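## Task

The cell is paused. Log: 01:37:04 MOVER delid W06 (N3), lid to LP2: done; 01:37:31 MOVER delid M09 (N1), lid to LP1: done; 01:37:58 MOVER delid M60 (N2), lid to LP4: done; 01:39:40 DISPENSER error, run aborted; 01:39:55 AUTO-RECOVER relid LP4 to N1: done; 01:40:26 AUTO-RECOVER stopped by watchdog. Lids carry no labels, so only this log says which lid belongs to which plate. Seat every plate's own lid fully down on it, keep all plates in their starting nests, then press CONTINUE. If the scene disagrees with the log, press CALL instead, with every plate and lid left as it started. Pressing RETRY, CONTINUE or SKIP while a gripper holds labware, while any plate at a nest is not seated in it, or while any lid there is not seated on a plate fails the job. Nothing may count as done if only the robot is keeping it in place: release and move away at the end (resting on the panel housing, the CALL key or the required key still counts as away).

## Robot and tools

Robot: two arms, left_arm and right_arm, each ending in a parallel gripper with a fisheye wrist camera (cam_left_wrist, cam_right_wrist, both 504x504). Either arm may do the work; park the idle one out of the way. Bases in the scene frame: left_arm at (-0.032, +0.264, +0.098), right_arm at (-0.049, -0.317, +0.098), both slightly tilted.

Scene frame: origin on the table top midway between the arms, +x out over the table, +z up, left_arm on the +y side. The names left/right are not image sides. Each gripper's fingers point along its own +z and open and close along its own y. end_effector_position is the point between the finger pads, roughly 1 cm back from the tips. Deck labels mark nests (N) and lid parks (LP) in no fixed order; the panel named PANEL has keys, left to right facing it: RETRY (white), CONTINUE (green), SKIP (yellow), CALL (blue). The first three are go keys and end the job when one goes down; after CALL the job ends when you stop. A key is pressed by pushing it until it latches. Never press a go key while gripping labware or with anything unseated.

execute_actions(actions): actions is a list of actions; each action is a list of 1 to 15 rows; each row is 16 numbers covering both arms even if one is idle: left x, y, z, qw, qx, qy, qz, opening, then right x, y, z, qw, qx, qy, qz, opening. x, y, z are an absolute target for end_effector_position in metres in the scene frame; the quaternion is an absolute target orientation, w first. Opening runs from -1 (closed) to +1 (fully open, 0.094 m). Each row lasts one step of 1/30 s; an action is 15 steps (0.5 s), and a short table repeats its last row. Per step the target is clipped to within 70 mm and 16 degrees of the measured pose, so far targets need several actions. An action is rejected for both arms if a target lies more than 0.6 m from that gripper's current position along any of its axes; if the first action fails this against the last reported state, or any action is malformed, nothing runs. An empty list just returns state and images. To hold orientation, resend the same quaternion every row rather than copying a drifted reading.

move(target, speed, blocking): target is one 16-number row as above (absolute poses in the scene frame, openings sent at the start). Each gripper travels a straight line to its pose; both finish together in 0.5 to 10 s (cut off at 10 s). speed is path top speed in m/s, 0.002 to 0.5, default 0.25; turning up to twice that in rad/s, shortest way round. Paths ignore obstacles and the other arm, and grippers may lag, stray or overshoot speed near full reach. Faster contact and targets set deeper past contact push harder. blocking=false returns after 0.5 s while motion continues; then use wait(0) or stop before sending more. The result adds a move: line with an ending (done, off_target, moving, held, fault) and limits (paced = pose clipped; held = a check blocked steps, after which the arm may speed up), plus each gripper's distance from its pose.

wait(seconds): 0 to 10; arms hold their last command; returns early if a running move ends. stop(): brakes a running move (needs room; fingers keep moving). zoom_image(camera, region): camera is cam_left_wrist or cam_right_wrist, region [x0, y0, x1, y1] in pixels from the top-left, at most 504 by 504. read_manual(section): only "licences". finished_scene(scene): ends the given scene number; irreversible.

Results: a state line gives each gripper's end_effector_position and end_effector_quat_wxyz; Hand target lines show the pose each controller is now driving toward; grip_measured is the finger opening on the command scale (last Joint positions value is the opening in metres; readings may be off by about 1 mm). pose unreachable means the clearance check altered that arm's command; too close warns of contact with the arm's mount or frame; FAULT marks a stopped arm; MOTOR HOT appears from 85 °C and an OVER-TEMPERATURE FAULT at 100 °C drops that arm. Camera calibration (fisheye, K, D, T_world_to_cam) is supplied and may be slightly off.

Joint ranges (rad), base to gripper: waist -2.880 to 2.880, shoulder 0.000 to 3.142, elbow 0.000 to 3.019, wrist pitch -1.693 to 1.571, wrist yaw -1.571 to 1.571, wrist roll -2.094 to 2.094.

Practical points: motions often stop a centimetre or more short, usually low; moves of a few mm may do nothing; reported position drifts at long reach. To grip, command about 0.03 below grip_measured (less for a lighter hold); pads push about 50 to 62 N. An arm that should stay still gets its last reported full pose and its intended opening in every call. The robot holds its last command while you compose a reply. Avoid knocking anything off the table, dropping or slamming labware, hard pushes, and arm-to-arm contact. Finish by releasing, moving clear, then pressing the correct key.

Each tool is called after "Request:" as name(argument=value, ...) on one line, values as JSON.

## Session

Request:
execute_actions(actions=[])

Scene clock: 0.00 s.
left_arm: end_effector_position=(+0.1873, +0.3492, +0.3162) grip_measured=+1.000 end_effector_quat_wxyz=(-0.228, +0.792, -0.511, +0.244) | right_arm: end_effector_position=(+0.4359, -0.3673, +0.2492) grip_measured=+1.000 end_effector_quat_wxyz=(+0.370, -0.047, +0.928, +0.016)
Joint positions: left_arm=[ 0.143  0.194  0.593 -1.141 -0.107 -1.742  0.094] | right_arm=[-0.153  1.087  0.763 -0.354 -0.016 -0.213  0.094]
Joint velocities: left_arm=[-0.015 -0.015 -0.002  0.002  0.022  0.081  0.   ] | right_arm=[ 0.005  0.005 -0.007  0.007 -0.051 -0.051  0.   ]
Motor temperatures (°C, as the motors report them): left_arm=[22 23 22 23 21 25] | right_arm=[23 25 23 21 22 24]
Hand target (left_arm): +0.190, +0.352, +0.330; -0.237, +0.789, -0.507, +0.253
Hand target (right_arm): +0.445, -0.370, +0.262; +0.383, -0.046, +0.923, +0.014
camera_calibration (this result's frames):
cam_left_wrist: T_world_to_cam=[[0.700608, 0.376635, 0.606047, -0.452683], [-0.0612463, -0.81447, 0.576964, 0.115778], [0.710913, -0.441344, -0.547557, 0.320313], [0, 0, 0, 1]] pos_world=[0.0965302, 0.406163, 0.382937]
cam_right_wrist: T_world_to_cam=[[0.101945, -0.99479, -0.000460998, -0.405431], [-0.986197, -0.101003, -0.131204, 0.428359], [0.130474, 0.0138302, -0.991355, 0.317653], [0, 0, 0, 1]] pos_world=[0.422332, -0.364446, 0.370922]

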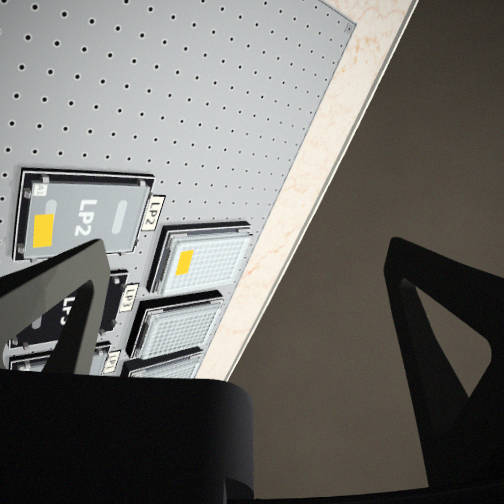

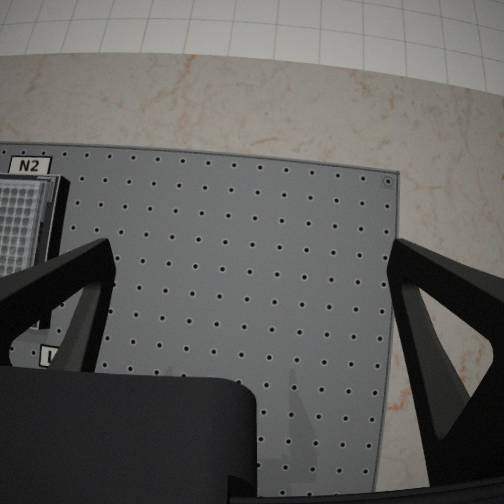

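Request:
move(target=[0.36,0.17,0.36,0.31,0,0.95,0,1,0.29,-0.08,0.13,0.58,-0.1,0.8,0.07,1], speed=0.3)

Request:
zoom_image(camera="cam_right_wrist", region=[0,80,420,320])

Scene clock: 4.00 s.
left_arm: end_effector_position=(+0.3377, +0.1794, +0.3325) grip_measured=+1.000 end_effector_quat_wxyz=(+0.282, -0.000, +0.959, +0.014) | right_arm: end_effector_position=(+0.2871, -0.0873, +0.1270) grip_measured=+1.000 end_effector_quat_wxyz=(+0.579, -0.103, +0.806, +0.059)
Joint positions: left_arm=[-0.589  0.942  0.885 -0.972 -0.489 -0.39   0.094] | right_arm=[ 0.796  1.804  0.277  1.24   0.687 -0.01   0.094]
Joint velocities: left_arm=[-0.024  0.005 -0.012 -0.017 -0.022  0.066  0.   ] | right_arm=[-0.024  0.005 -0.002  0.002 -0.022 -0.022  0.   ]
Motor temperatures (°C, as the motors report them): left_arm=[22 23 24 23 21 25] | right_arm=[23 25 24 21 22 24]
Hand target (left_arm): +0.356, +0.170, +0.363; +0.310, -0.002, +0.951, -0.004
Hand target (right_arm): +0.290, -0.079, +0.129; +0.585, -0.103, +0.802, +0.064
Off the commanded pose (left_arm): 0.037 m, 4 deg.
Off the commanded pose (right_arm): 0.008 m, 1 deg.
move: off_target (left_arm)
camera_calibration (this result's frames):
cam_left_wrist: T_world_to_cam=[[0.0129298, -0.999508, -0.0285832, 0.186152], [-0.998914, -0.0141911, 0.0443751, 0.327452], [-0.0447589, 0.0279784, -0.998606, 0.468316], [0, 0, 0, 1]] pos_world=[0.345651, 0.177604, 0.458454]
cam_right_wrist: T_world_to_cam=[[0.239882, -0.970595, 0.0200509, -0.151904], [-0.789625, -0.207087, -0.577587, 0.284887], [0.564756, 0.12272, -0.816083, 0.0746288], [0, 0, 0, 1]] pos_world=[0.219246, -0.0975987, 0.228496]

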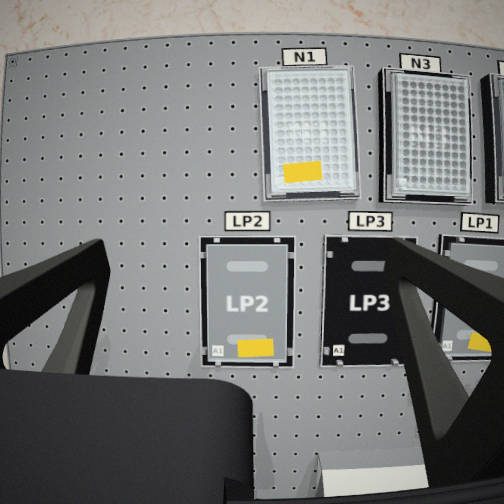

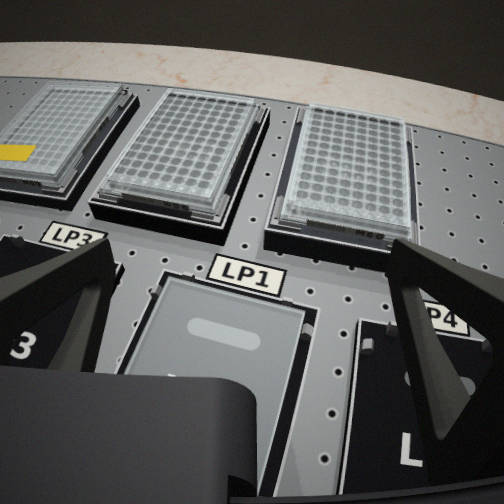

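Region (0, 80, 420, 320) of cam_right_wrist's 504x504 image, scaled by 1.200, with more detail than that image has; it fills the top 288 rows of this view, and the rest is white.

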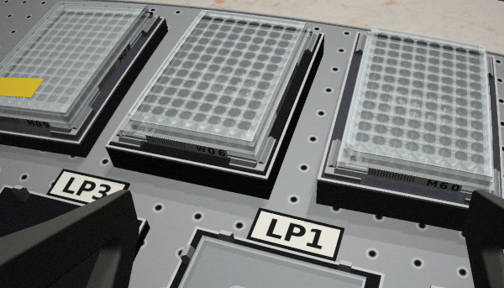

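Request:
move(target=[0.468,0.118,0.08,0,-0.012,1,0,1,0.2,-0.4,0.2,0.3,0,0.95,0,1], speed=0.2)

Scene clock: 6.47 s.
left_arm: end_effector_position=(+0.4529, +0.1135, +0.0763) grip_measured=+1.000 end_effector_quat_wxyz=(-0.005, -0.010, +1.000, +0.008) | right_arm: end_effector_position=(+0.1881, -0.3917, +0.1807) grip_measured=+1.000 end_effector_quat_wxyz=(+0.283, +0.004, +0.959, +0.018)
Joint positions: left_arm=[-0.384  1.832  1.211 -0.905 -0.198 -0.383  0.094] | right_arm=[-0.493  0.357  0.313 -0.83  -0.183 -0.367  0.094]
Joint velocities: left_arm=[-0.005 -0.005 -0.017 -0.012 -0.022  0.037  0.   ] | right_arm=[ 0.005 -0.005  0.002 -0.012 -0.081 -0.007  0.   ]
Motor temperatures (°C, as the motors report them): left_arm=[22 23 25 23 21 25] | right_arm=[23 25 24 21 22 24]
Hand target (left_arm): +0.470, +0.115, +0.081; +0.001, -0.012, +1.000, +0.005
Hand target (right_arm): +0.199, -0.401, +0.203; +0.297, +0.001, +0.955, +0.009
Off the commanded pose (left_arm): 0.016 m, 1 deg.
Off the commanded pose (right_arm): 0.024 m, 3 deg.
move: off_target (left_arm, right_arm)
camera_calibration (this result's frames):
cam_left_wrist: T_world_to_cam=[[0.0214597, -0.999543, -0.0212863, 0.107051], [-0.810819, -0.0298562, 0.584535, 0.328305], [-0.584903, 0.00471543, -0.811089, 0.452448], [0, 0, 0, 1]] pos_world=[0.528536, 0.114671, 0.177349]
cam_right_wrist: T_world_to_cam=[[0.00399912, -0.999036, -0.043719, -0.379868], [-0.998567, -0.00632235, 0.0531317, 0.178619], [-0.0533569, 0.0434439, -0.99763, 0.329747], [0, 0, 0, 1]] pos_world=[0.197477, -0.392698, 0.302867]

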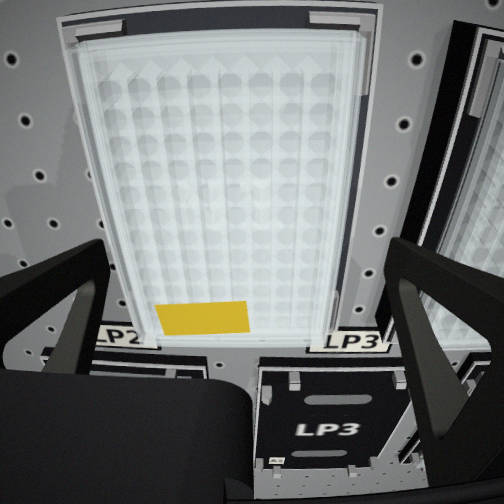

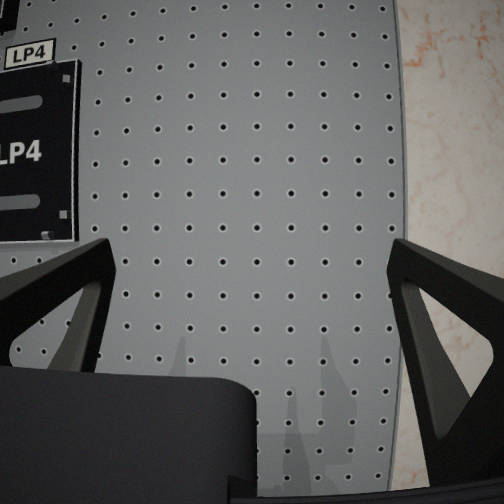

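Request:
execute_actions(actions=[[[0.468,0.129,0.072,0,-0.024,1,0,1,0.2,-0.4,0.2,0.3,0,0.95,0,1]],[[0.468,0.130,0.060,0,-0.024,1,0,1,0.2,-0.4,0.2,0.3,0,0.95,0,1]],[[0.468,0.130,0.052,0,-0.024,1,0,1,0.2,-0.4,0.2,0.3,0,0.95,0,1]]])

Scene clock: 8.03 s.
left_arm: end_effector_position=(+0.4660, +0.1257, +0.0679) grip_measured=+1.000 end_effector_quat_wxyz=(+0.007, -0.023, +1.000, -0.001) | right_arm: end_effector_position=(+0.1870, -0.3949, +0.1799) grip_measured=+1.000 end_effector_quat_wxyz=(+0.279, +0.006, +0.960, +0.009)
Joint positions: left_arm=[-0.346  1.842  1.211 -0.86  -0.186 -0.366  0.094] | right_arm=[-0.492  0.357  0.313 -0.83  -0.162 -0.368  0.094]
Joint velocities: left_arm=[ 0.005 -0.005  0.027  0.007  0.007 -0.022  0.   ] | right_arm=[-0.005 -0.005 -0.007 -0.012 -0.007 -0.007  0.   ]
Motor temperatures (°C, as the motors report them): left_arm=[22 23 25 23 21 25] | right_arm=[23 25 25 21 22 24]
Hand target (left_arm): +0.468, +0.130, +0.052; -0.000, -0.024, +1.000, +0.000
Hand target (right_arm): +0.199, -0.400, +0.200; +0.301, +0.000, +0.954, -0.000
Off the commanded pose (left_arm): 0.017 m, 1 deg.
Off the commanded pose (right_arm): 0.024 m, 3 deg.
camera_calibration (this result's frames):
cam_left_wrist: T_world_to_cam=[[0.0484123, -0.998825, -0.00198417, 0.104751], [-0.822912, -0.0410116, 0.566687, 0.352405], [-0.566103, -0.0258018, -0.823931, 0.449236], [0, 0, 0, 1]] pos_world=[0.539241, 0.130671, 0.170643]
cam_right_wrist: T_world_to_cam=[[-0.00527972, -0.99963, -0.0266892, -0.384716], [-0.998135, 0.00364508, 0.0609291, 0.180023], [-0.0608093, 0.0269611, -0.997785, 0.323957], [0, 0, 0, 1]] pos_world=[0.197356, -0.393964, 0.302003]

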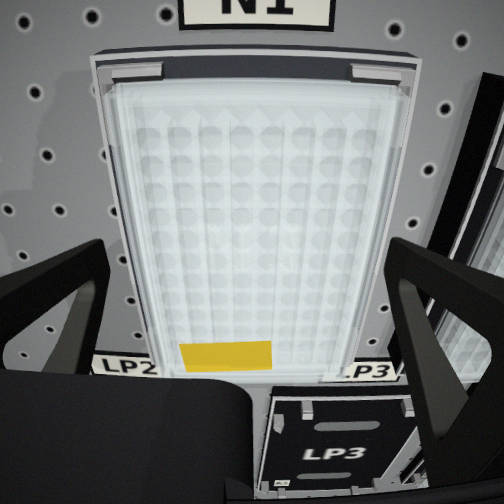

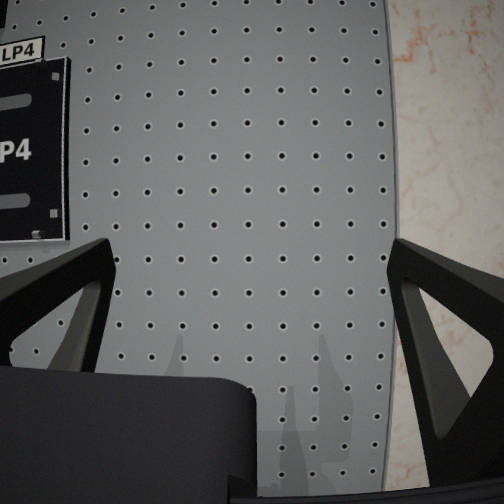

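Request:
execute_actions(actions=[[[0.466,0.125,0.044,-0.006,-0.02,1,0,1,0.2,-0.4,0.2,0.3,0,0.95,0,1]],[[0.466,0.124,0.037,-0.008,-0.02,1,0,1,0.2,-0.4,0.2,0.3,0,0.95,0,1]]])

Scene clock: 9.10 s.
left_arm: end_effector_position=(+0.4625, +0.1227, +0.0509) grip_measured=+1.000 end_effector_quat_wxyz=(-0.004, -0.021, +1.000, +0.000) | right_arm: end_effector_position=(+0.1870, -0.3949, +0.1799) grip_measured=+1.000 end_effector_quat_wxyz=(+0.279, +0.006, +0.960, +0.009)
Joint positions: left_arm=[-0.346  1.878  1.211 -0.846 -0.181 -0.366  0.094] | right_arm=[-0.492  0.357  0.313 -0.83  -0.162 -0.368  0.094]
Joint velocities: left_arm=[-0.015 -0.015 -0.012 -0.012  0.007  0.051  0.   ] | right_arm=[-0.005  0.005 -0.017  0.007  0.066  0.037  0.   ]
Motor temperatures (°C, as the motors report them): left_arm=[22 23 25 23 21 25] | right_arm=[23 25 25 21 22 24]
Hand target (left_arm): +0.466, +0.124, +0.037; -0.008, -0.020, +1.000, +0.000
Hand target (right_arm): +0.199, -0.400, +0.200; +0.301, +0.000, +0.954, -0.000
Off the commanded pose (left_arm): 0.014 m, 0 deg.
Off the commanded pose (right_arm): 0.024 m, 3 deg.
camera_calibration (this result's frames):
cam_left_wrist: T_world_to_cam=[[0.0439893, -0.999017, -0.00542448, 0.104151], [-0.81058, -0.0388648, 0.584336, 0.3522], [-0.583973, -0.0213075, -0.811494, 0.440178], [0, 0, 0, 1]] pos_world=[0.537957, 0.127116, 0.151963]
cam_right_wrist: T_world_to_cam=[[-0.00527972, -0.99963, -0.0266892, -0.384716], [-0.998135, 0.00364508, 0.0609291, 0.180023], [-0.0608093, 0.0269611, -0.997785, 0.323957], [0, 0, 0, 1]] pos_world=[0.197356, -0.393964, 0.302003]

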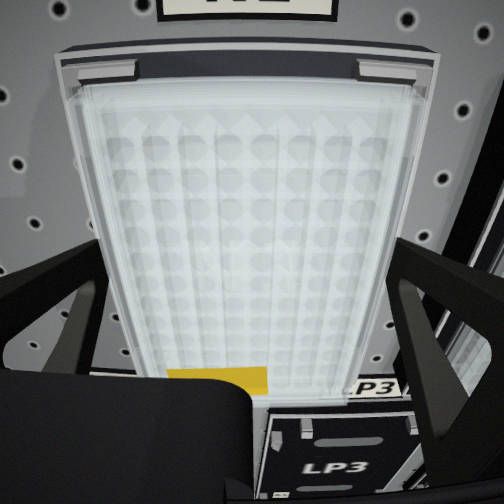

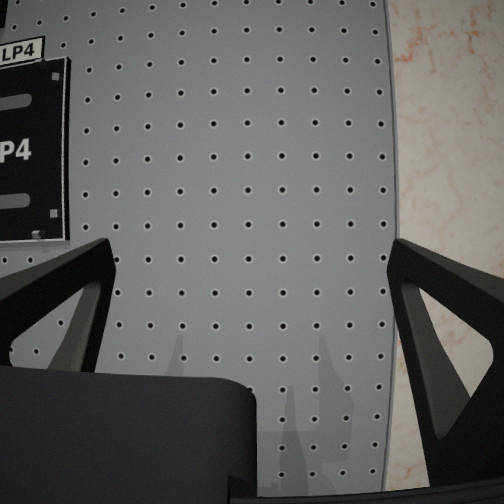

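Request:
execute_actions(actions=[[[0.465,0.123,0.051,-0.004,-0.02,1,0,0.745,0.2,-0.4,0.2,0.3,0,0.95,0,1]],[[0.468,0.123,0.066,0.004,-0.021,1,-0.004,0.745,0.2,-0.4,0.2,0.3,0,0.95,0,1]],[[0.469,0.123,0.078,0.010,-0.022,1,-0.008,0.745,0.2,-0.4,0.2,0.3,0,0.95,0,1]],[[0.47,0.123,0.09,0.015,-0.022,1,-0.011,0.745,0.2,-0.4,0.2,0.3,0,0.95,0,1]]])

Scene clock: 11.20 s.
left_arm: end_effector_position=(+0.4652, +0.1254, +0.0739) grip_measured=+0.781 end_effector_quat_wxyz=(+0.006, -0.023, +1.000, -0.006) | right_arm: end_effector_position=(+0.1870, -0.3949, +0.1799) grip_measured=+1.000 end_effector_quat_wxyz=(+0.279, +0.006, +0.960, +0.009)
Joint positions: left_arm=[-0.346  1.83   1.211 -0.871 -0.176 -0.366  0.084] | right_arm=[-0.492  0.357  0.313 -0.83  -0.162 -0.368  0.094]
Joint velocities: left_arm=[-0.015 -0.005  0.002 -0.007  0.022  0.007 -0.   ] | right_arm=[-0.024 -0.005 -0.002  0.012  0.051  0.022  0.   ]
Motor temperatures (°C, as the motors report them): left_arm=[22 23 25 23 21 25] | right_arm=[23 25 25 21 22 24]
Hand target (left_arm): +0.469, +0.123, +0.090; +0.015, -0.022, +1.000, -0.011
Hand target (right_arm): +0.199, -0.400, +0.200; +0.301, +0.000, +0.954, -0.000
Off the commanded pose (left_arm): 0.017 m, 1 deg.
Off the commanded pose (right_arm): 0.024 m, 3 deg.
camera_calibration (this result's frames):
cam_left_wrist: T_world_to_cam=[[0.0482481, -0.998807, 0.0075871, 0.103883], [-0.822226, -0.0354032, 0.568058, 0.347202], [-0.567112, -0.0336461, -0.822953, 0.455063], [0, 0, 0, 1]] pos_world=[0.538538, 0.131362, 0.176477]
cam_right_wrist: T_world_to_cam=[[-0.00527972, -0.99963, -0.0266892, -0.384716], [-0.998135, 0.00364508, 0.0609291, 0.180023], [-0.0608093, 0.0269611, -0.997785, 0.323957], [0, 0, 0, 1]] pos_world=[0.197356, -0.393964, 0.302003]

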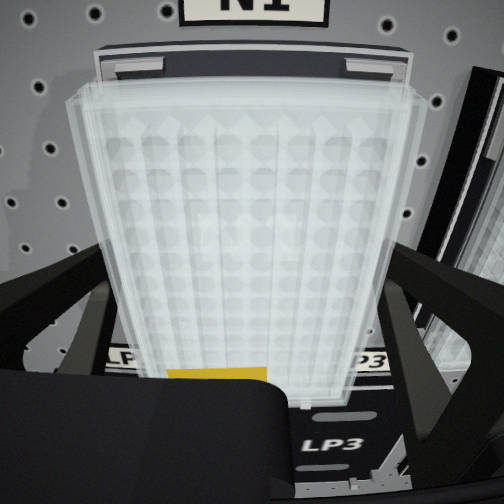

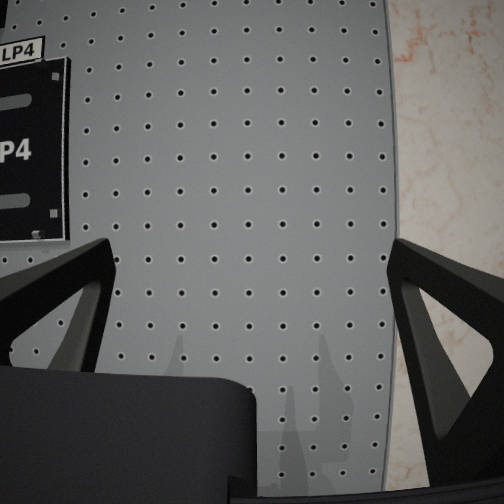

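Plate came too. Lower back, regrip higher.

Request:
execute_actions(actions=[[[0.468,0.124,0.058,-0.004,-0.021,1,0,0.745,0.2,-0.4,0.2,0.3,0,0.95,0,1]],[[0.467,0.124,0.047,-0.008,-0.02,1,0,0.745,0.2,-0.4,0.2,0.3,0,0.95,0,1]],[[0.466,0.124,0.037,-0.008,-0.02,1,0,0.745,0.2,-0.4,0.2,0.3,0,0.95,0,1]]])

Request:
execute_actions(actions=[[[0.465,0.123,0.051,-0.004,-0.02,1,0,1,0.2,-0.4,0.2,0.3,0,0.95,0,1]],[[0.468,0.123,0.066,0.004,-0.021,1,-0.002,1,0.2,-0.4,0.2,0.3,0,0.95,0,1]],[[0.469,0.123,0.073,0.008,-0.022,1,-0.003,1,0.2,-0.4,0.2,0.3,0,0.95,0,1]]])

Scene clock: 12.87 s.
left_arm: end_effector_position=(+0.4622, +0.1221, +0.0509) grip_measured=+0.781 end_effector_quat_wxyz=(-0.005, -0.021, +1.000, -0.001) | right_arm: end_effector_position=(+0.1870, -0.3949, +0.1799) grip_measured=+1.000 end_effector_quat_wxyz=(+0.279, +0.006, +0.960, +0.009)
Joint positions: left_arm=[-0.346  1.878  1.211 -0.846 -0.178 -0.366  0.084] | right_arm=[-0.492  0.357  0.313 -0.83  -0.162 -0.368  0.094]
Joint velocities: left_arm=[-0.005  0.005 -0.007  0.007 -0.022  0.022 -0.   ] | right_arm=[-0.005  0.005 -0.012 -0.002 -0.022  0.007  0.   ]
Motor temperatures (°C, as the motors report them): left_arm=[22 23 25 23 21 25] | right_arm=[23 25 26 21 22 24]
Hand target (left_arm): +0.466, +0.124, +0.037; -0.008, -0.020, +1.000, -0.000
Hand target (right_arm): +0.199, -0.400, +0.200; +0.301, +0.000, +0.954, -0.000
Off the commanded pose (left_arm): 0.015 m, 0 deg.
Off the commanded pose (right_arm): 0.024 m, 3 deg.
camera_calibration (this result's frames):
cam_left_wrist: T_world_to_cam=[[0.0435625, -0.999048, -0.00235213, 0.103679], [-0.809749, -0.0366871, 0.585629, 0.351238], [-0.585158, -0.0236068, -0.810576, 0.44079], [0, 0, 0, 1]] pos_world=[0.537829, 0.126871, 0.151842]
cam_right_wrist: T_world_to_cam=[[-0.00527972, -0.99963, -0.0266892, -0.384716], [-0.998135, 0.00364508, 0.0609291, 0.180023], [-0.0608093, 0.0269611, -0.997785, 0.323957], [0, 0, 0, 1]] pos_world=[0.197356, -0.393964, 0.302003]

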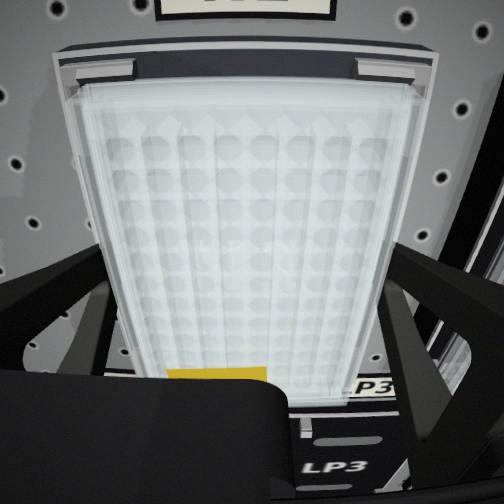

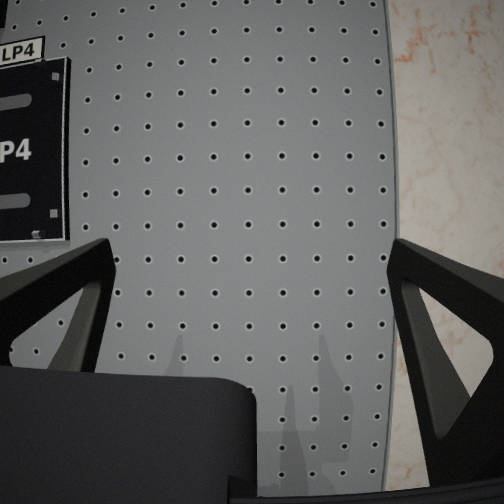

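Scene clock: 14.37 s.
left_arm: end_effector_position=(+0.4632, +0.1235, +0.0580) grip_measured=+0.999 end_effector_quat_wxyz=(-0.002, -0.021, +1.000, -0.001) | right_arm: end_effector_position=(+0.1870, -0.3949, +0.1799) grip_measured=+1.000 end_effector_quat_wxyz=(+0.279, +0.006, +0.960, +0.009)
Joint positions: left_arm=[-0.346  1.863  1.211 -0.854 -0.179 -0.366  0.094] | right_arm=[-0.492  0.357  0.313 -0.83  -0.162 -0.368  0.094]
Joint velocities: left_arm=[-0.005  0.005 -0.007  0.007  0.007 -0.022  0.   ] | right_arm=[ 0.024 -0.005  0.012 -0.007 -0.066 -0.022  0.   ]
Motor temperatures (°C, as the motors report them): left_arm=[22 23 25 23 21 25] | right_arm=[23 25 26 21 22 24]
Hand target (left_arm): +0.469, +0.123, +0.073; +0.008, -0.022, +1.000, -0.003
Hand target (right_arm): +0.199, -0.400, +0.200; +0.301, +0.000, +0.954, -0.000
Off the commanded pose (left_arm): 0.016 m, 1 deg.
Off the commanded pose (right_arm): 0.024 m, 3 deg.
camera_calibration (this result's frames):
cam_left_wrist: T_world_to_cam=[[0.0448148, -0.998994, -0.00135392, 0.104324], [-0.813718, -0.0372895, 0.580063, 0.350197], [-0.57953, -0.0248937, -0.814571, 0.444939], [0, 0, 0, 1]] pos_world=[0.538141, 0.128354, 0.15944]
cam_right_wrist: T_world_to_cam=[[-0.00527972, -0.99963, -0.0266892, -0.384716], [-0.998135, 0.00364508, 0.0609291, 0.180023], [-0.0608093, 0.0269611, -0.997785, 0.323957], [0, 0, 0, 1]] pos_world=[0.197356, -0.393964, 0.302003]

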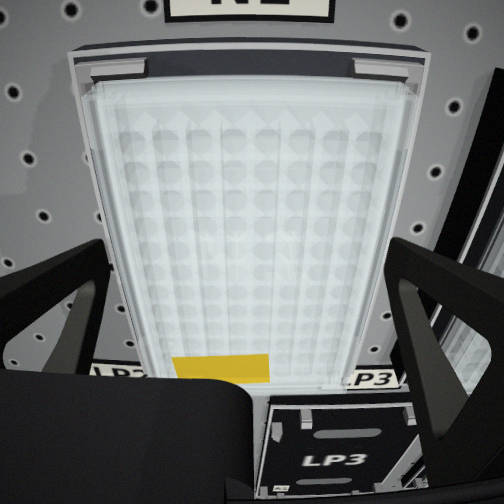

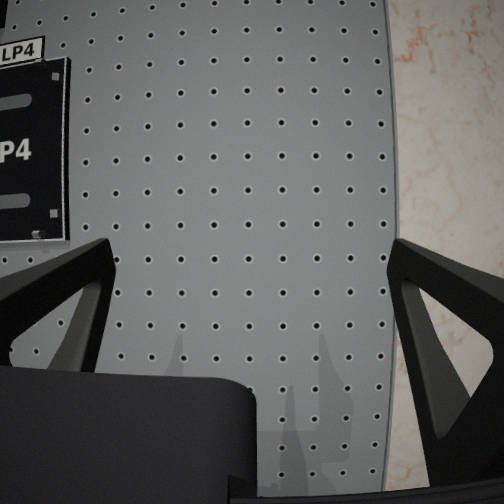

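Request:
execute_actions(actions=[[[0.468,0.121,0.073,0.006,-0.022,1,-0.010,0.745,0.2,-0.4,0.2,0.3,0,0.95,0,1]],[[0.468,0.121,0.082,0.009,-0.022,1,-0.014,0.745,0.2,-0.4,0.2,0.3,0,0.95,0,1]],[[0.469,0.121,0.097,0.015,-0.022,1,-0.016,0.745,0.2,-0.4,0.2,0.3,0,0.95,0,1]]])

Scene clock: 15.93 s.
left_arm: end_effector_position=(+0.4649, +0.1254, +0.0826) grip_measured=+0.771 end_effector_quat_wxyz=(+0.007, -0.023, +1.000, -0.012) | right_arm: end_effector_position=(+0.1870, -0.3949, +0.1799) grip_measured=+1.000 end_effector_quat_wxyz=(+0.279, +0.006, +0.960, +0.009)
Joint positions: left_arm=[-0.346  1.811  1.211 -0.883 -0.166 -0.366  0.083] | right_arm=[-0.492  0.357  0.313 -0.83  -0.162 -0.368  0.094]
Joint velocities: left_arm=[-0.005 -0.005  0.012  0.002  0.007  0.022 -0.001] | right_arm=[-0.005 -0.005 -0.002  0.007  0.022 -0.022  0.   ]
Motor temperatures (°C, as the motors report them): left_arm=[22 24 25 23 21 25] | right_arm=[23 25 26 21 22 24]
Hand target (left_arm): +0.468, +0.121, +0.097; +0.015, -0.022, +1.000, -0.016
Hand target (right_arm): +0.199, -0.400, +0.200; +0.301, +0.000, +0.954, -0.000
Off the commanded pose (left_arm): 0.016 m, 1 deg.
Off the commanded pose (right_arm): 0.024 m, 3 deg.
camera_calibration (this result's frames):
cam_left_wrist: T_world_to_cam=[[0.0488267, -0.998624, 0.0191477, 0.102565], [-0.823874, -0.0294298, 0.566008, 0.34223], [-0.564666, -0.0434116, -0.824177, 0.46226], [0, 0, 0, 1]] pos_world=[0.537969, 0.132563, 0.185315]
cam_right_wrist: T_world_to_cam=[[-0.00527972, -0.99963, -0.0266892, -0.384716], [-0.998135, 0.00364508, 0.0609291, 0.180023], [-0.0608093, 0.0269611, -0.997785, 0.323957], [0, 0, 0, 1]] pos_world=[0.197356, -0.393964, 0.302003]

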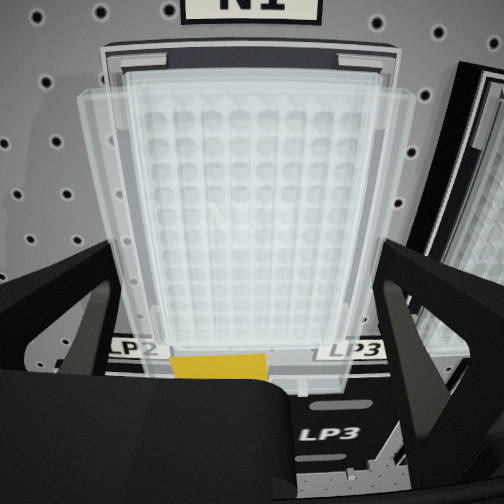

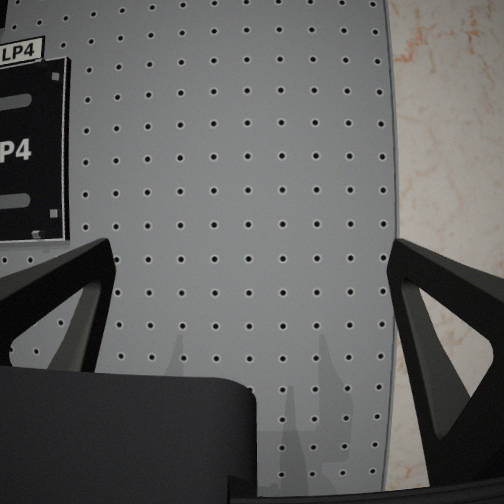

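Request:
move(target=[0.47,0.1,0.135,0,0,1,0,0.74,0.2,-0.4,0.2,0.3,0,0.95,0,1], speed=0.1)

Request:
move(target=[0.47,-0.145,0.095,0,0.01,1,0,0.74,0.2,-0.4,0.2,0.3,0,0.95,0,1], speed=0.15)

Scene clock: 17.00 s.
left_arm: end_effector_position=(+0.4491, +0.1067, +0.1096) grip_measured=+0.771 end_effector_quat_wxyz=(-0.025, +0.007, +1.000, +0.008) | right_arm: end_effector_position=(+0.1870, -0.3949, +0.1799) grip_measured=+1.000 end_effector_quat_wxyz=(+0.279, +0.006, +0.960, +0.009)
Joint positions: left_arm=[-0.406  1.801  1.265 -1.033 -0.182 -0.379  0.083] | right_arm=[-0.492  0.357  0.313 -0.83  -0.162 -0.368  0.094]
Joint velocities: left_arm=[-0.005 -0.005  0.007 -0.017  0.081 -0.022  0.001] | right_arm=[ 0.015 -0.005 -0.002 -0.002 -0.022  0.037  0.   ]
Motor temperatures (°C, as the motors report them): left_arm=[22 24 25 23 21 25] | right_arm=[23 25 26 21 22 24]
Hand target (left_arm): +0.468, +0.100, +0.136; +0.000, +0.000, +1.000, -0.001
Hand target (right_arm): +0.199, -0.400, +0.200; +0.301, +0.000, +0.954, -0.000
Off the commanded pose (left_arm): 0.034 m, 3 deg.
Off the commanded pose (right_arm): 0.024 m, 3 deg.
move: off_target (left_arm, right_arm)
camera_calibration (this result's frames):
cam_left_wrist: T_world_to_cam=[[-0.0119087, -0.999733, -0.0197973, 0.115864], [-0.78642, -0.00286403, 0.617685, 0.288098], [-0.617577, 0.0229248, -0.786176, 0.487338], [0, 0, 0, 1]] pos_world=[0.528915, 0.105486, 0.207474]
cam_right_wrist: T_world_to_cam=[[-0.00527972, -0.99963, -0.0266892, -0.384716], [-0.998135, 0.00364508, 0.0609291, 0.180023], [-0.0608093, 0.0269611, -0.997785, 0.323957], [0, 0, 0, 1]] pos_world=[0.197356, -0.393964, 0.302003]

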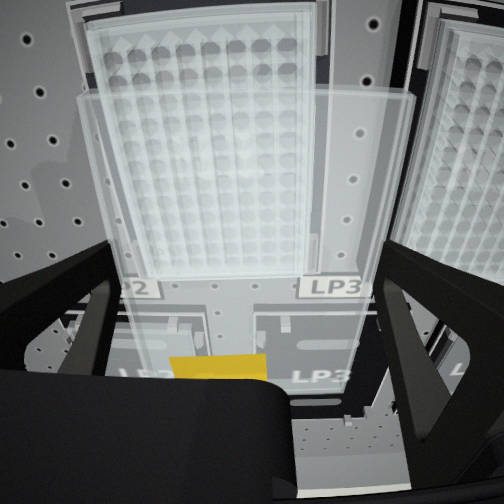

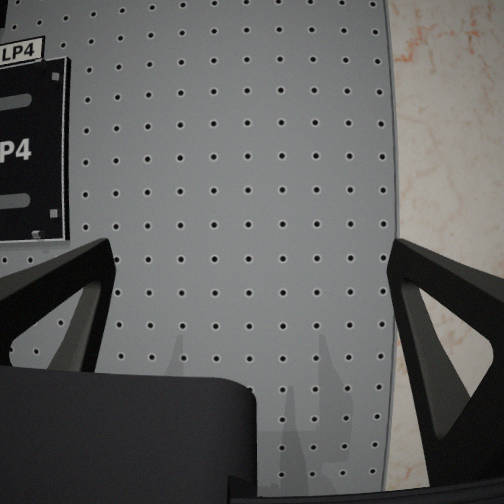

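Scene clock: 19.13 s.
left_arm: end_effector_position=(+0.4561, -0.1340, +0.0973) grip_measured=+0.771 end_effector_quat_wxyz=(-0.004, +0.015, +1.000, -0.002) | right_arm: end_effector_position=(+0.1870, -0.3949, +0.1799) grip_measured=+1.000 end_effector_quat_wxyz=(+0.279, +0.006, +0.960, +0.009)
Joint positions: left_arm=[-0.752  2.162  1.711 -1.136 -0.186 -0.706  0.083] | right_arm=[-0.492  0.357  0.313 -0.83  -0.162 -0.368  0.094]
Joint velocities: left_arm=[-0.005  0.005 -0.007 -0.017 -0.022 -0.022 -0.   ] | right_arm=[-0.005 -0.005  0.012 -0.002  0.007 -0.095  0.   ]
Motor temperatures (°C, as the motors report them): left_arm=[22 24 26 23 21 25] | right_arm=[23 25 26 21 22 24]
Hand target (left_arm): +0.466, -0.146, +0.097; +0.000, +0.010, +1.000, -0.003
Hand target (right_arm): +0.199, -0.400, +0.200; +0.301, +0.000, +0.954, -0.000
Off the commanded pose (left_arm): 0.018 m, 1 deg.
Off the commanded pose (right_arm): 0.024 m, 3 deg.
move: off_target (left_arm, right_arm)
camera_calibration (this result's frames):
cam_left_wrist: T_world_to_cam=[[-0.0276989, -0.999616, -0.000872746, -0.119602], [-0.811417, 0.0219741, 0.584054, 0.318501], [-0.583811, 0.0168858, -0.811714, 0.473685], [0, 0, 0, 1]] pos_world=[0.531667, -0.134553, 0.19837]
cam_right_wrist: T_world_to_cam=[[-0.00527972, -0.99963, -0.0266892, -0.384716], [-0.998135, 0.00364508, 0.0609291, 0.180023], [-0.0608093, 0.0269611, -0.997785, 0.323957], [0, 0, 0, 1]] pos_world=[0.197356, -0.393964, 0.302003]

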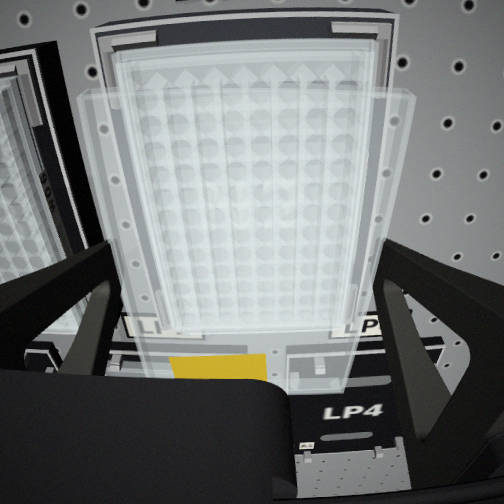

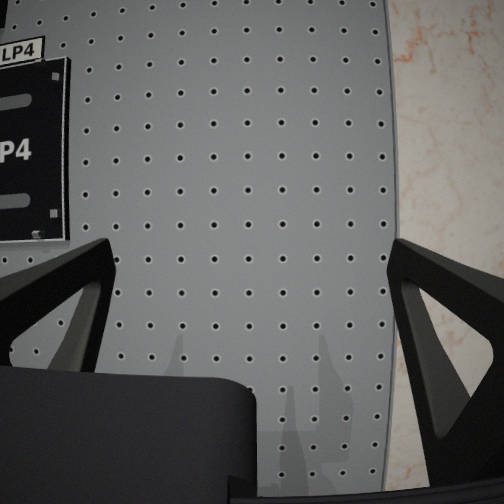

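Request:
execute_actions(actions=[[[0.474,-0.147,0.094,0,-0.01,1,0,0.74,0.2,-0.4,0.2,0.3,0,0.95,0,1]],[[0.477,-0.146,0.086,0,-0.01,1,0,0.74,0.2,-0.4,0.2,0.3,0,0.95,0,1]]])

Scene clock: 20.20 s.
left_arm: end_effector_position=(+0.4604, -0.1389, +0.0896) grip_measured=+0.771 end_effector_quat_wxyz=(-0.006, -0.001, +1.000, +0.003) | right_arm: end_effector_position=(+0.1870, -0.3949, +0.1799) grip_measured=+1.000 end_effector_quat_wxyz=(+0.279, +0.006, +0.960, +0.009)
Joint positions: left_arm=[-0.752  2.193  1.744 -1.148 -0.191 -0.741  0.083] | right_arm=[-0.492  0.357  0.313 -0.83  -0.162 -0.368  0.094]
Joint velocities: left_arm=[-0.015 -0.005  0.007  0.002 -0.022  0.037 -0.001] | right_arm=[ 0.005 -0.015  0.002 -0.007 -0.037 -0.037  0.   ]
Motor temperatures (°C, as the motors report them): left_arm=[22 24 26 23 21 25] | right_arm=[23 25 26 21 22 24]
Hand target (left_arm): +0.476, -0.146, +0.087; +0.001, -0.010, +1.000, -0.000
Hand target (right_arm): +0.199, -0.400, +0.200; +0.301, +0.000, +0.954, -0.000
Off the commanded pose (left_arm): 0.018 m, 1 deg.
Off the commanded pose (right_arm): 0.024 m, 3 deg.
camera_calibration (this result's frames):
cam_left_wrist: T_world_to_cam=[[0.00464954, -0.999928, -0.0110954, -0.138382], [-0.809218, -0.0102809, 0.587418, 0.320805], [-0.587489, 0.00624738, -0.809208, 0.470018], [0, 0, 0, 1]] pos_world=[0.536375, -0.13801, 0.19036]
cam_right_wrist: T_world_to_cam=[[-0.00527972, -0.99963, -0.0266892, -0.384716], [-0.998135, 0.00364508, 0.0609291, 0.180023], [-0.0608093, 0.0269611, -0.997785, 0.323957], [0, 0, 0, 1]] pos_world=[0.197356, -0.393964, 0.302003]

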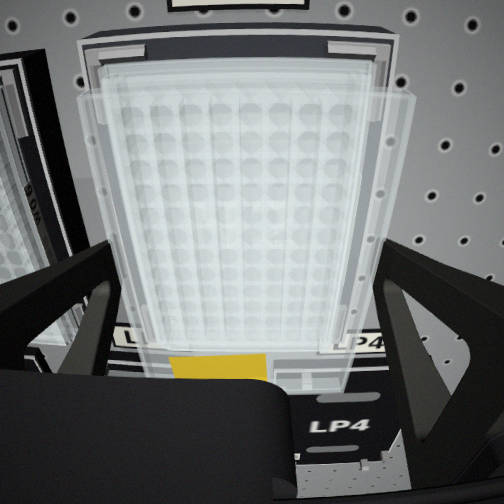

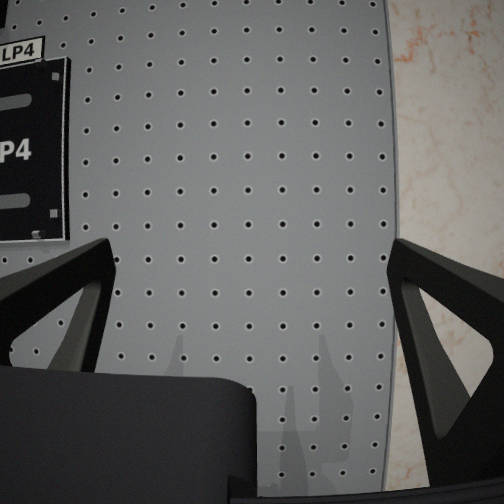

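Need a waist step of ~4 mm.

Request:
execute_actions(actions=[[[0.479,-0.141,0.083,-0.003,-0.016,1,0.003,0.74,0.2,-0.4,0.2,0.3,0,0.95,0,1]],[[0.479,-0.140,0.076,-0.006,-0.016,1,0.006,0.74,0.2,-0.4,0.2,0.3,0,0.95,0,1]]])

Scene clock: 21.27 s.
left_arm: end_effector_position=(+0.4602, -0.1368, +0.0811) grip_measured=+0.771 end_effector_quat_wxyz=(-0.011, -0.002, +1.000, +0.008) | right_arm: end_effector_position=(+0.1870, -0.3949, +0.1799) grip_measured=+1.000 end_effector_quat_wxyz=(+0.279, +0.006, +0.960, +0.009)
Joint positions: left_arm=[-0.747  2.207  1.745 -1.148 -0.192 -0.741  0.083] | right_arm=[-0.492  0.357  0.313 -0.83  -0.162 -0.368  0.094]
Joint velocities: left_arm=[-0.015  0.005 -0.017 -0.007  0.022 -0.022  0.001] | right_arm=[-0.005  0.005 -0.002 -0.017  0.022  0.007  0.   ]
Motor temperatures (°C, as the motors report them): left_arm=[22 24 26 23 21 25] | right_arm=[23 25 27 21 22 24]
Hand target (left_arm): +0.478, -0.140, +0.076; -0.005, -0.016, +1.000, +0.006
Hand target (right_arm): +0.199, -0.400, +0.200; +0.301, +0.000, +0.954, -0.000
Off the commanded pose (left_arm): 0.020 m, 2 deg.
Off the commanded pose (right_arm): 0.024 m, 3 deg.
camera_calibration (this result's frames):
cam_left_wrist: T_world_to_cam=[[0.00654809, -0.999768, -0.0205294, -0.13645], [-0.803659, -0.017478, 0.594834, 0.321483], [-0.595055, 0.0126036, -0.803586, 0.46693], [0, 0, 0, 1]] pos_world=[0.537105, -0.136685, 0.181188]
cam_right_wrist: T_world_to_cam=[[-0.00527972, -0.99963, -0.0266892, -0.384716], [-0.998135, 0.00364508, 0.0609291, 0.180023], [-0.0608093, 0.0269611, -0.997785, 0.323957], [0, 0, 0, 1]] pos_world=[0.197356, -0.393964, 0.302003]

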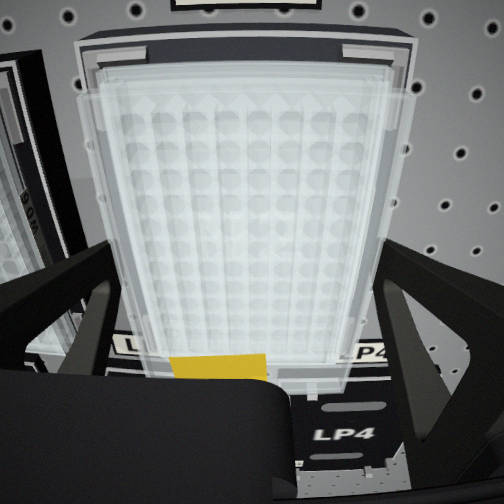

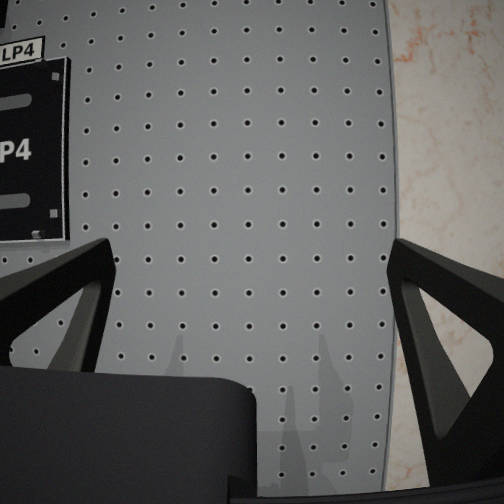

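Need +4 mm x via wrist.

Request:
execute_actions(actions=[[[0.482,-0.140,0.078,0.008,-0.022,1,0.006,0.74,0.2,-0.4,0.2,0.3,0,0.95,0,1]],[[0.482,-0.140,0.078,0.008,-0.022,1,0.006,0.74,0.2,-0.4,0.2,0.3,0,0.95,0,1]]])

Scene clock: 22.33 s.
left_arm: end_effector_position=(+0.4625, -0.1342, +0.0811) grip_measured=+0.771 end_effector_quat_wxyz=(-0.005, -0.007, +1.000, +0.015) | right_arm: end_effector_position=(+0.1870, -0.3949, +0.1799) grip_measured=+1.000 end_effector_quat_wxyz=(+0.279, +0.006, +0.960, +0.009)
Joint positions: left_arm=[-0.747  2.207  1.745 -1.148 -0.21  -0.749  0.083] | right_arm=[-0.492  0.357  0.313 -0.83  -0.162 -0.368  0.094]
Joint velocities: left_arm=[ 0.015 -0.005  0.002 -0.012 -0.066 -0.022  0.   ] | right_arm=[ 0.005 -0.005 -0.007 -0.002 -0.037  0.007  0.   ]
Motor temperatures (°C, as the motors report them): left_arm=[22 24 26 23 21 25] | right_arm=[23 25 27 21 22 24]
Hand target (left_arm): +0.481, -0.139, +0.079; +0.008, -0.022, +1.000, +0.006
Hand target (right_arm): +0.199, -0.400, +0.200; +0.301, +0.000, +0.954, -0.000
Off the commanded pose (left_arm): 0.021 m, 2 deg.
Off the commanded pose (right_arm): 0.024 m, 3 deg.
camera_calibration (this result's frames):
cam_left_wrist: T_world_to_cam=[[0.0155333, -0.999287, -0.0344152, -0.136865], [-0.810922, -0.0327264, 0.584239, 0.325568], [-0.584948, 0.0188329, -0.810852, 0.465001], [0, 0, 0, 1]] pos_world=[0.538137, -0.13487, 0.182127]
cam_right_wrist: T_world_to_cam=[[-0.00527972, -0.99963, -0.0266892, -0.384716], [-0.998135, 0.00364508, 0.0609291, 0.180023], [-0.0608093, 0.0269611, -0.997785, 0.323957], [0, 0, 0, 1]] pos_world=[0.197356, -0.393964, 0.302003]

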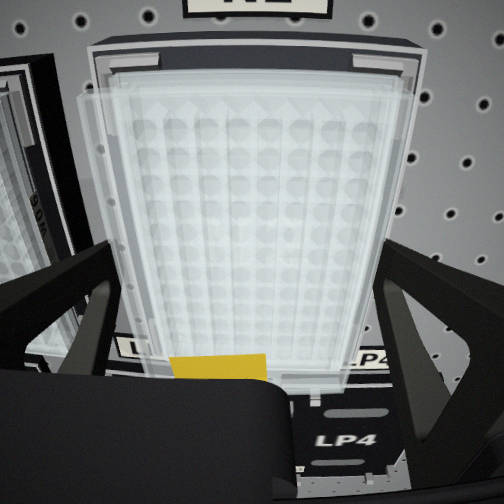

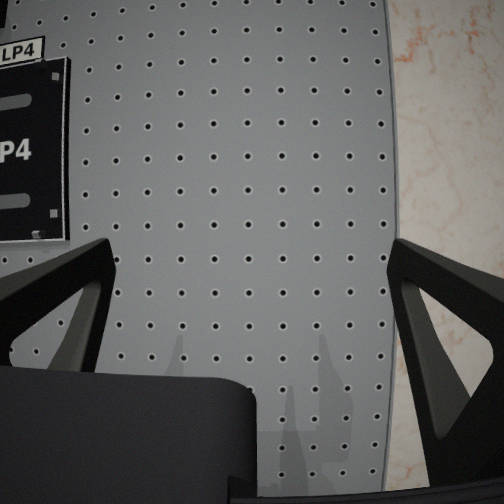

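Request:
execute_actions(actions=[[[0.482,-0.142,0.076,0.012,-0.02,1,-0.002,0.74,0.2,-0.4,0.2,0.3,0,0.95,0,1]],[[0.482,-0.142,0.072,0.012,-0.02,1,-0.002,0.74,0.2,-0.4,0.2,0.3,0,0.95,0,1]]])

Scene clock: 23.40 s.
left_arm: end_effector_position=(+0.4683, -0.1395, +0.0810) grip_measured=+0.771 end_effector_quat_wxyz=(+0.007, -0.010, +1.000, +0.004) | right_arm: end_effector_position=(+0.1870, -0.3949, +0.1799) grip_measured=+1.000 end_effector_quat_wxyz=(+0.279, +0.006, +0.960, +0.009)
Joint positions: left_arm=[-0.747  2.207  1.745 -1.115 -0.21  -0.749  0.083] | right_arm=[-0.492  0.357  0.313 -0.83  -0.162 -0.368  0.094]
Joint velocities: left_arm=[-0.005 -0.005 -0.002  0.012 -0.007 -0.022  0.   ] | right_arm=[ 0.005  0.005  0.012  0.012 -0.022  0.007  0.   ]
Motor temperatures (°C, as the motors report them): left_arm=[22 24 26 23 21 25] | right_arm=[23 25 27 21 22 24]
Hand target (left_arm): +0.482, -0.142, +0.072; +0.012, -0.020, +1.000, -0.002
Hand target (right_arm): +0.199, -0.400, +0.200; +0.301, +0.000, +0.954, -0.000
Off the commanded pose (left_arm): 0.017 m, 1 deg.
Off the commanded pose (right_arm): 0.024 m, 3 deg.
camera_calibration (this result's frames):
cam_left_wrist: T_world_to_cam=[[0.0223471, -0.999669, -0.0127491, -0.147205], [-0.824364, -0.0256399, 0.565478, 0.338985], [-0.565618, -0.00212692, -0.824665, 0.457579], [0, 0, 0, 1]] pos_world=[0.541552, -0.137491, 0.183784]
cam_right_wrist: T_world_to_cam=[[-0.00527972, -0.99963, -0.0266892, -0.384716], [-0.998135, 0.00364508, 0.0609291, 0.180023], [-0.0608093, 0.0269611, -0.997785, 0.323957], [0, 0, 0, 1]] pos_world=[0.197356, -0.393964, 0.302003]

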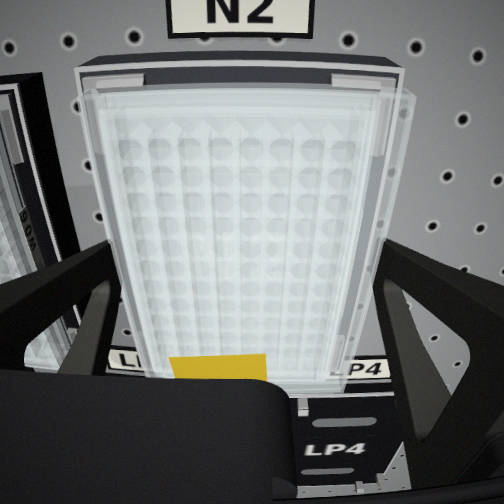

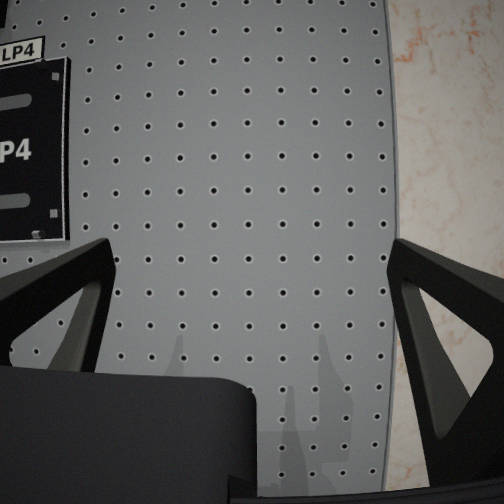

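Request:
execute_actions(actions=[[[0.481,-0.140,0.076,0.006,-0.02,1,0.006,0.74,0.2,-0.4,0.2,0.3,0,0.95,0,1]],[[0.481,-0.140,0.076,0.006,-0.02,1,0.006,0.74,0.2,-0.4,0.2,0.3,0,0.95,0,1]]])

Scene clock: 24.47 s.
left_arm: end_effector_position=(+0.4683, -0.1395, +0.0810) grip_measured=+0.771 end_effector_quat_wxyz=(+0.007, -0.010, +1.000, +0.004) | right_arm: end_effector_position=(+0.1870, -0.3949, +0.1799) grip_measured=+1.000 end_effector_quat_wxyz=(+0.279, +0.006, +0.960, +0.009)
Joint positions: left_arm=[-0.747  2.207  1.745 -1.115 -0.21  -0.749  0.083] | right_arm=[-0.492  0.357  0.313 -0.83  -0.162 -0.368  0.094]
Joint velocities: left_arm=[-0.005 -0.005 -0.022 -0.002 -0.007  0.007 -0.001] | right_arm=[ 0.005 -0.005 -0.012 -0.022  0.007 -0.007  0.   ]
Motor temperatures (°C, as the motors report them): left_arm=[22 24 27 23 21 25] | right_arm=[23 25 27 21 22 24]
Hand target (left_arm): +0.481, -0.140, +0.076; +0.006, -0.020, +1.000, +0.006
Hand target (right_arm): +0.199, -0.400, +0.200; +0.301, +0.000, +0.954, -0.000
Off the commanded pose (left_arm): 0.014 m, 1 deg.
Off the commanded pose (right_arm): 0.024 m, 3 deg.
camera_calibration (this result's frames):
cam_left_wrist: T_world_to_cam=[[0.0223471, -0.999669, -0.0127491, -0.147205], [-0.824364, -0.0256399, 0.565478, 0.338985], [-0.565618, -0.00212692, -0.824665, 0.457579], [0, 0, 0, 1]] pos_world=[0.541552, -0.137491, 0.183784]
cam_right_wrist: T_world_to_cam=[[-0.00527972, -0.99963, -0.0266892, -0.384716], [-0.998135, 0.00364508, 0.0609291, 0.180023], [-0.0608093, 0.0269611, -0.997785, 0.323957], [0, 0, 0, 1]] pos_world=[0.197356, -0.393964, 0.302003]

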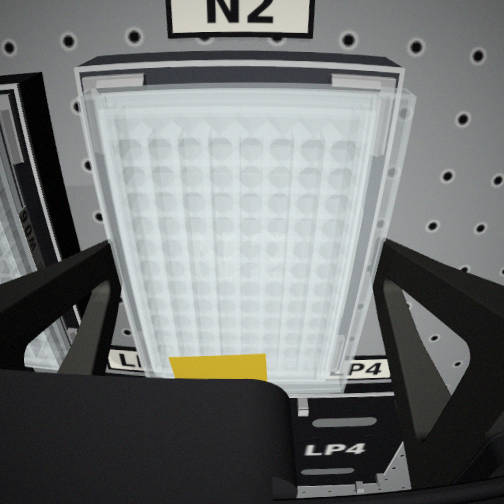

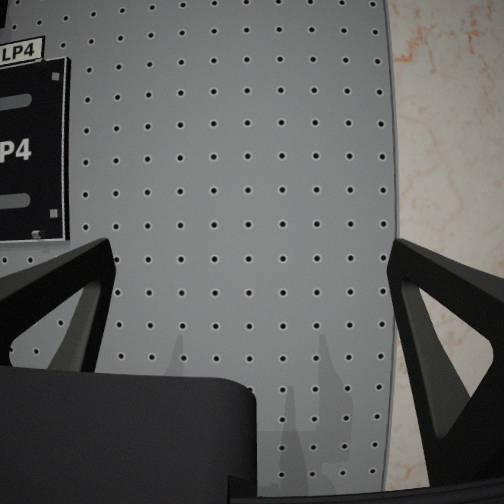

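Request:
execute_actions(actions=[[[0.479,-0.1385,0.076,0.002,-0.02,1,0.010,0.74,0.2,-0.4,0.2,0.3,0,0.95,0,1]],[[0.479,-0.1385,0.076,0.002,-0.02,1,0.010,0.74,0.2,-0.4,0.2,0.3,0,0.95,0,1]]])

Scene clock: 25.57 s.
left_arm: end_effector_position=(+0.4664, -0.1378, +0.0810) grip_measured=+0.771 end_effector_quat_wxyz=(+0.003, -0.009, +1.000, +0.008) | right_arm: end_effector_position=(+0.1870, -0.3949, +0.1799) grip_measured=+1.000 end_effector_quat_wxyz=(+0.279, +0.006, +0.960, +0.009)
Joint positions: left_arm=[-0.747  2.207  1.745 -1.126 -0.21  -0.749  0.083] | right_arm=[-0.492  0.357  0.313 -0.83  -0.162 -0.368  0.094]
Joint velocities: left_arm=[-0.015 -0.005 -0.007 -0.002 -0.037  0.037  0.   ] | right_arm=[ 0.005 -0.005 -0.012 -0.007  0.022 -0.081  0.   ]
Motor temperatures (°C, as the motors report them): left_arm=[22 24 27 23 21 25] | right_arm=[23 25 27 21 22 24]
Hand target (left_arm): +0.479, -0.138, +0.076; +0.002, -0.020, +1.000, +0.010
Hand target (right_arm): +0.199, -0.400, +0.200; +0.301, +0.000, +0.954, -0.000
Off the commanded pose (left_arm): 0.014 m, 1 deg.
Off the commanded pose (right_arm): 0.024 m, 3 deg.
camera_calibration (this result's frames):
cam_left_wrist: T_world_to_cam=[[0.020159, -0.999599, -0.0199047, -0.143827], [-0.819981, -0.027921, 0.57171, 0.334576], [-0.572036, 0.00479637, -0.820214, 0.460083], [0, 0, 0, 1]] pos_world=[0.54043, -0.136634, 0.183223]
cam_right_wrist: T_world_to_cam=[[-0.00527972, -0.99963, -0.0266892, -0.384716], [-0.998135, 0.00364508, 0.0609291, 0.180023], [-0.0608093, 0.0269611, -0.997785, 0.323957], [0, 0, 0, 1]] pos_world=[0.197356, -0.393964, 0.302003]

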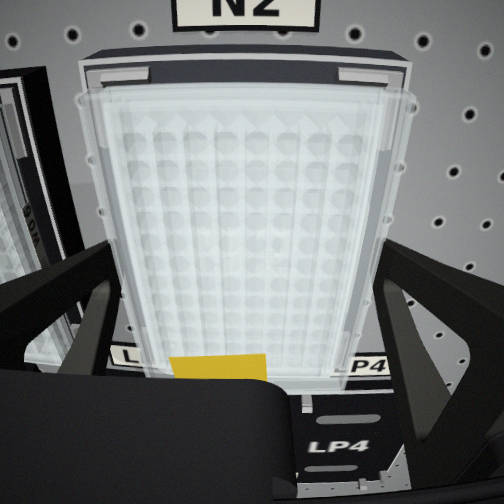

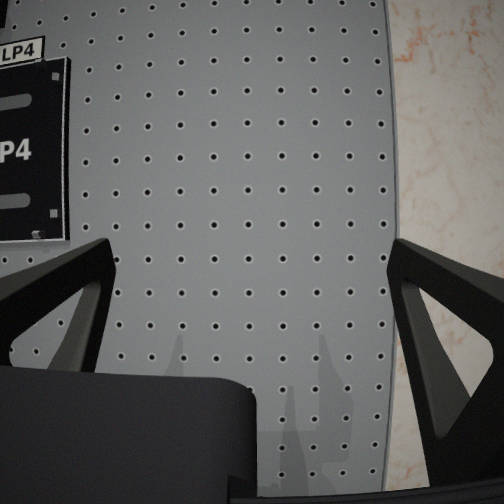

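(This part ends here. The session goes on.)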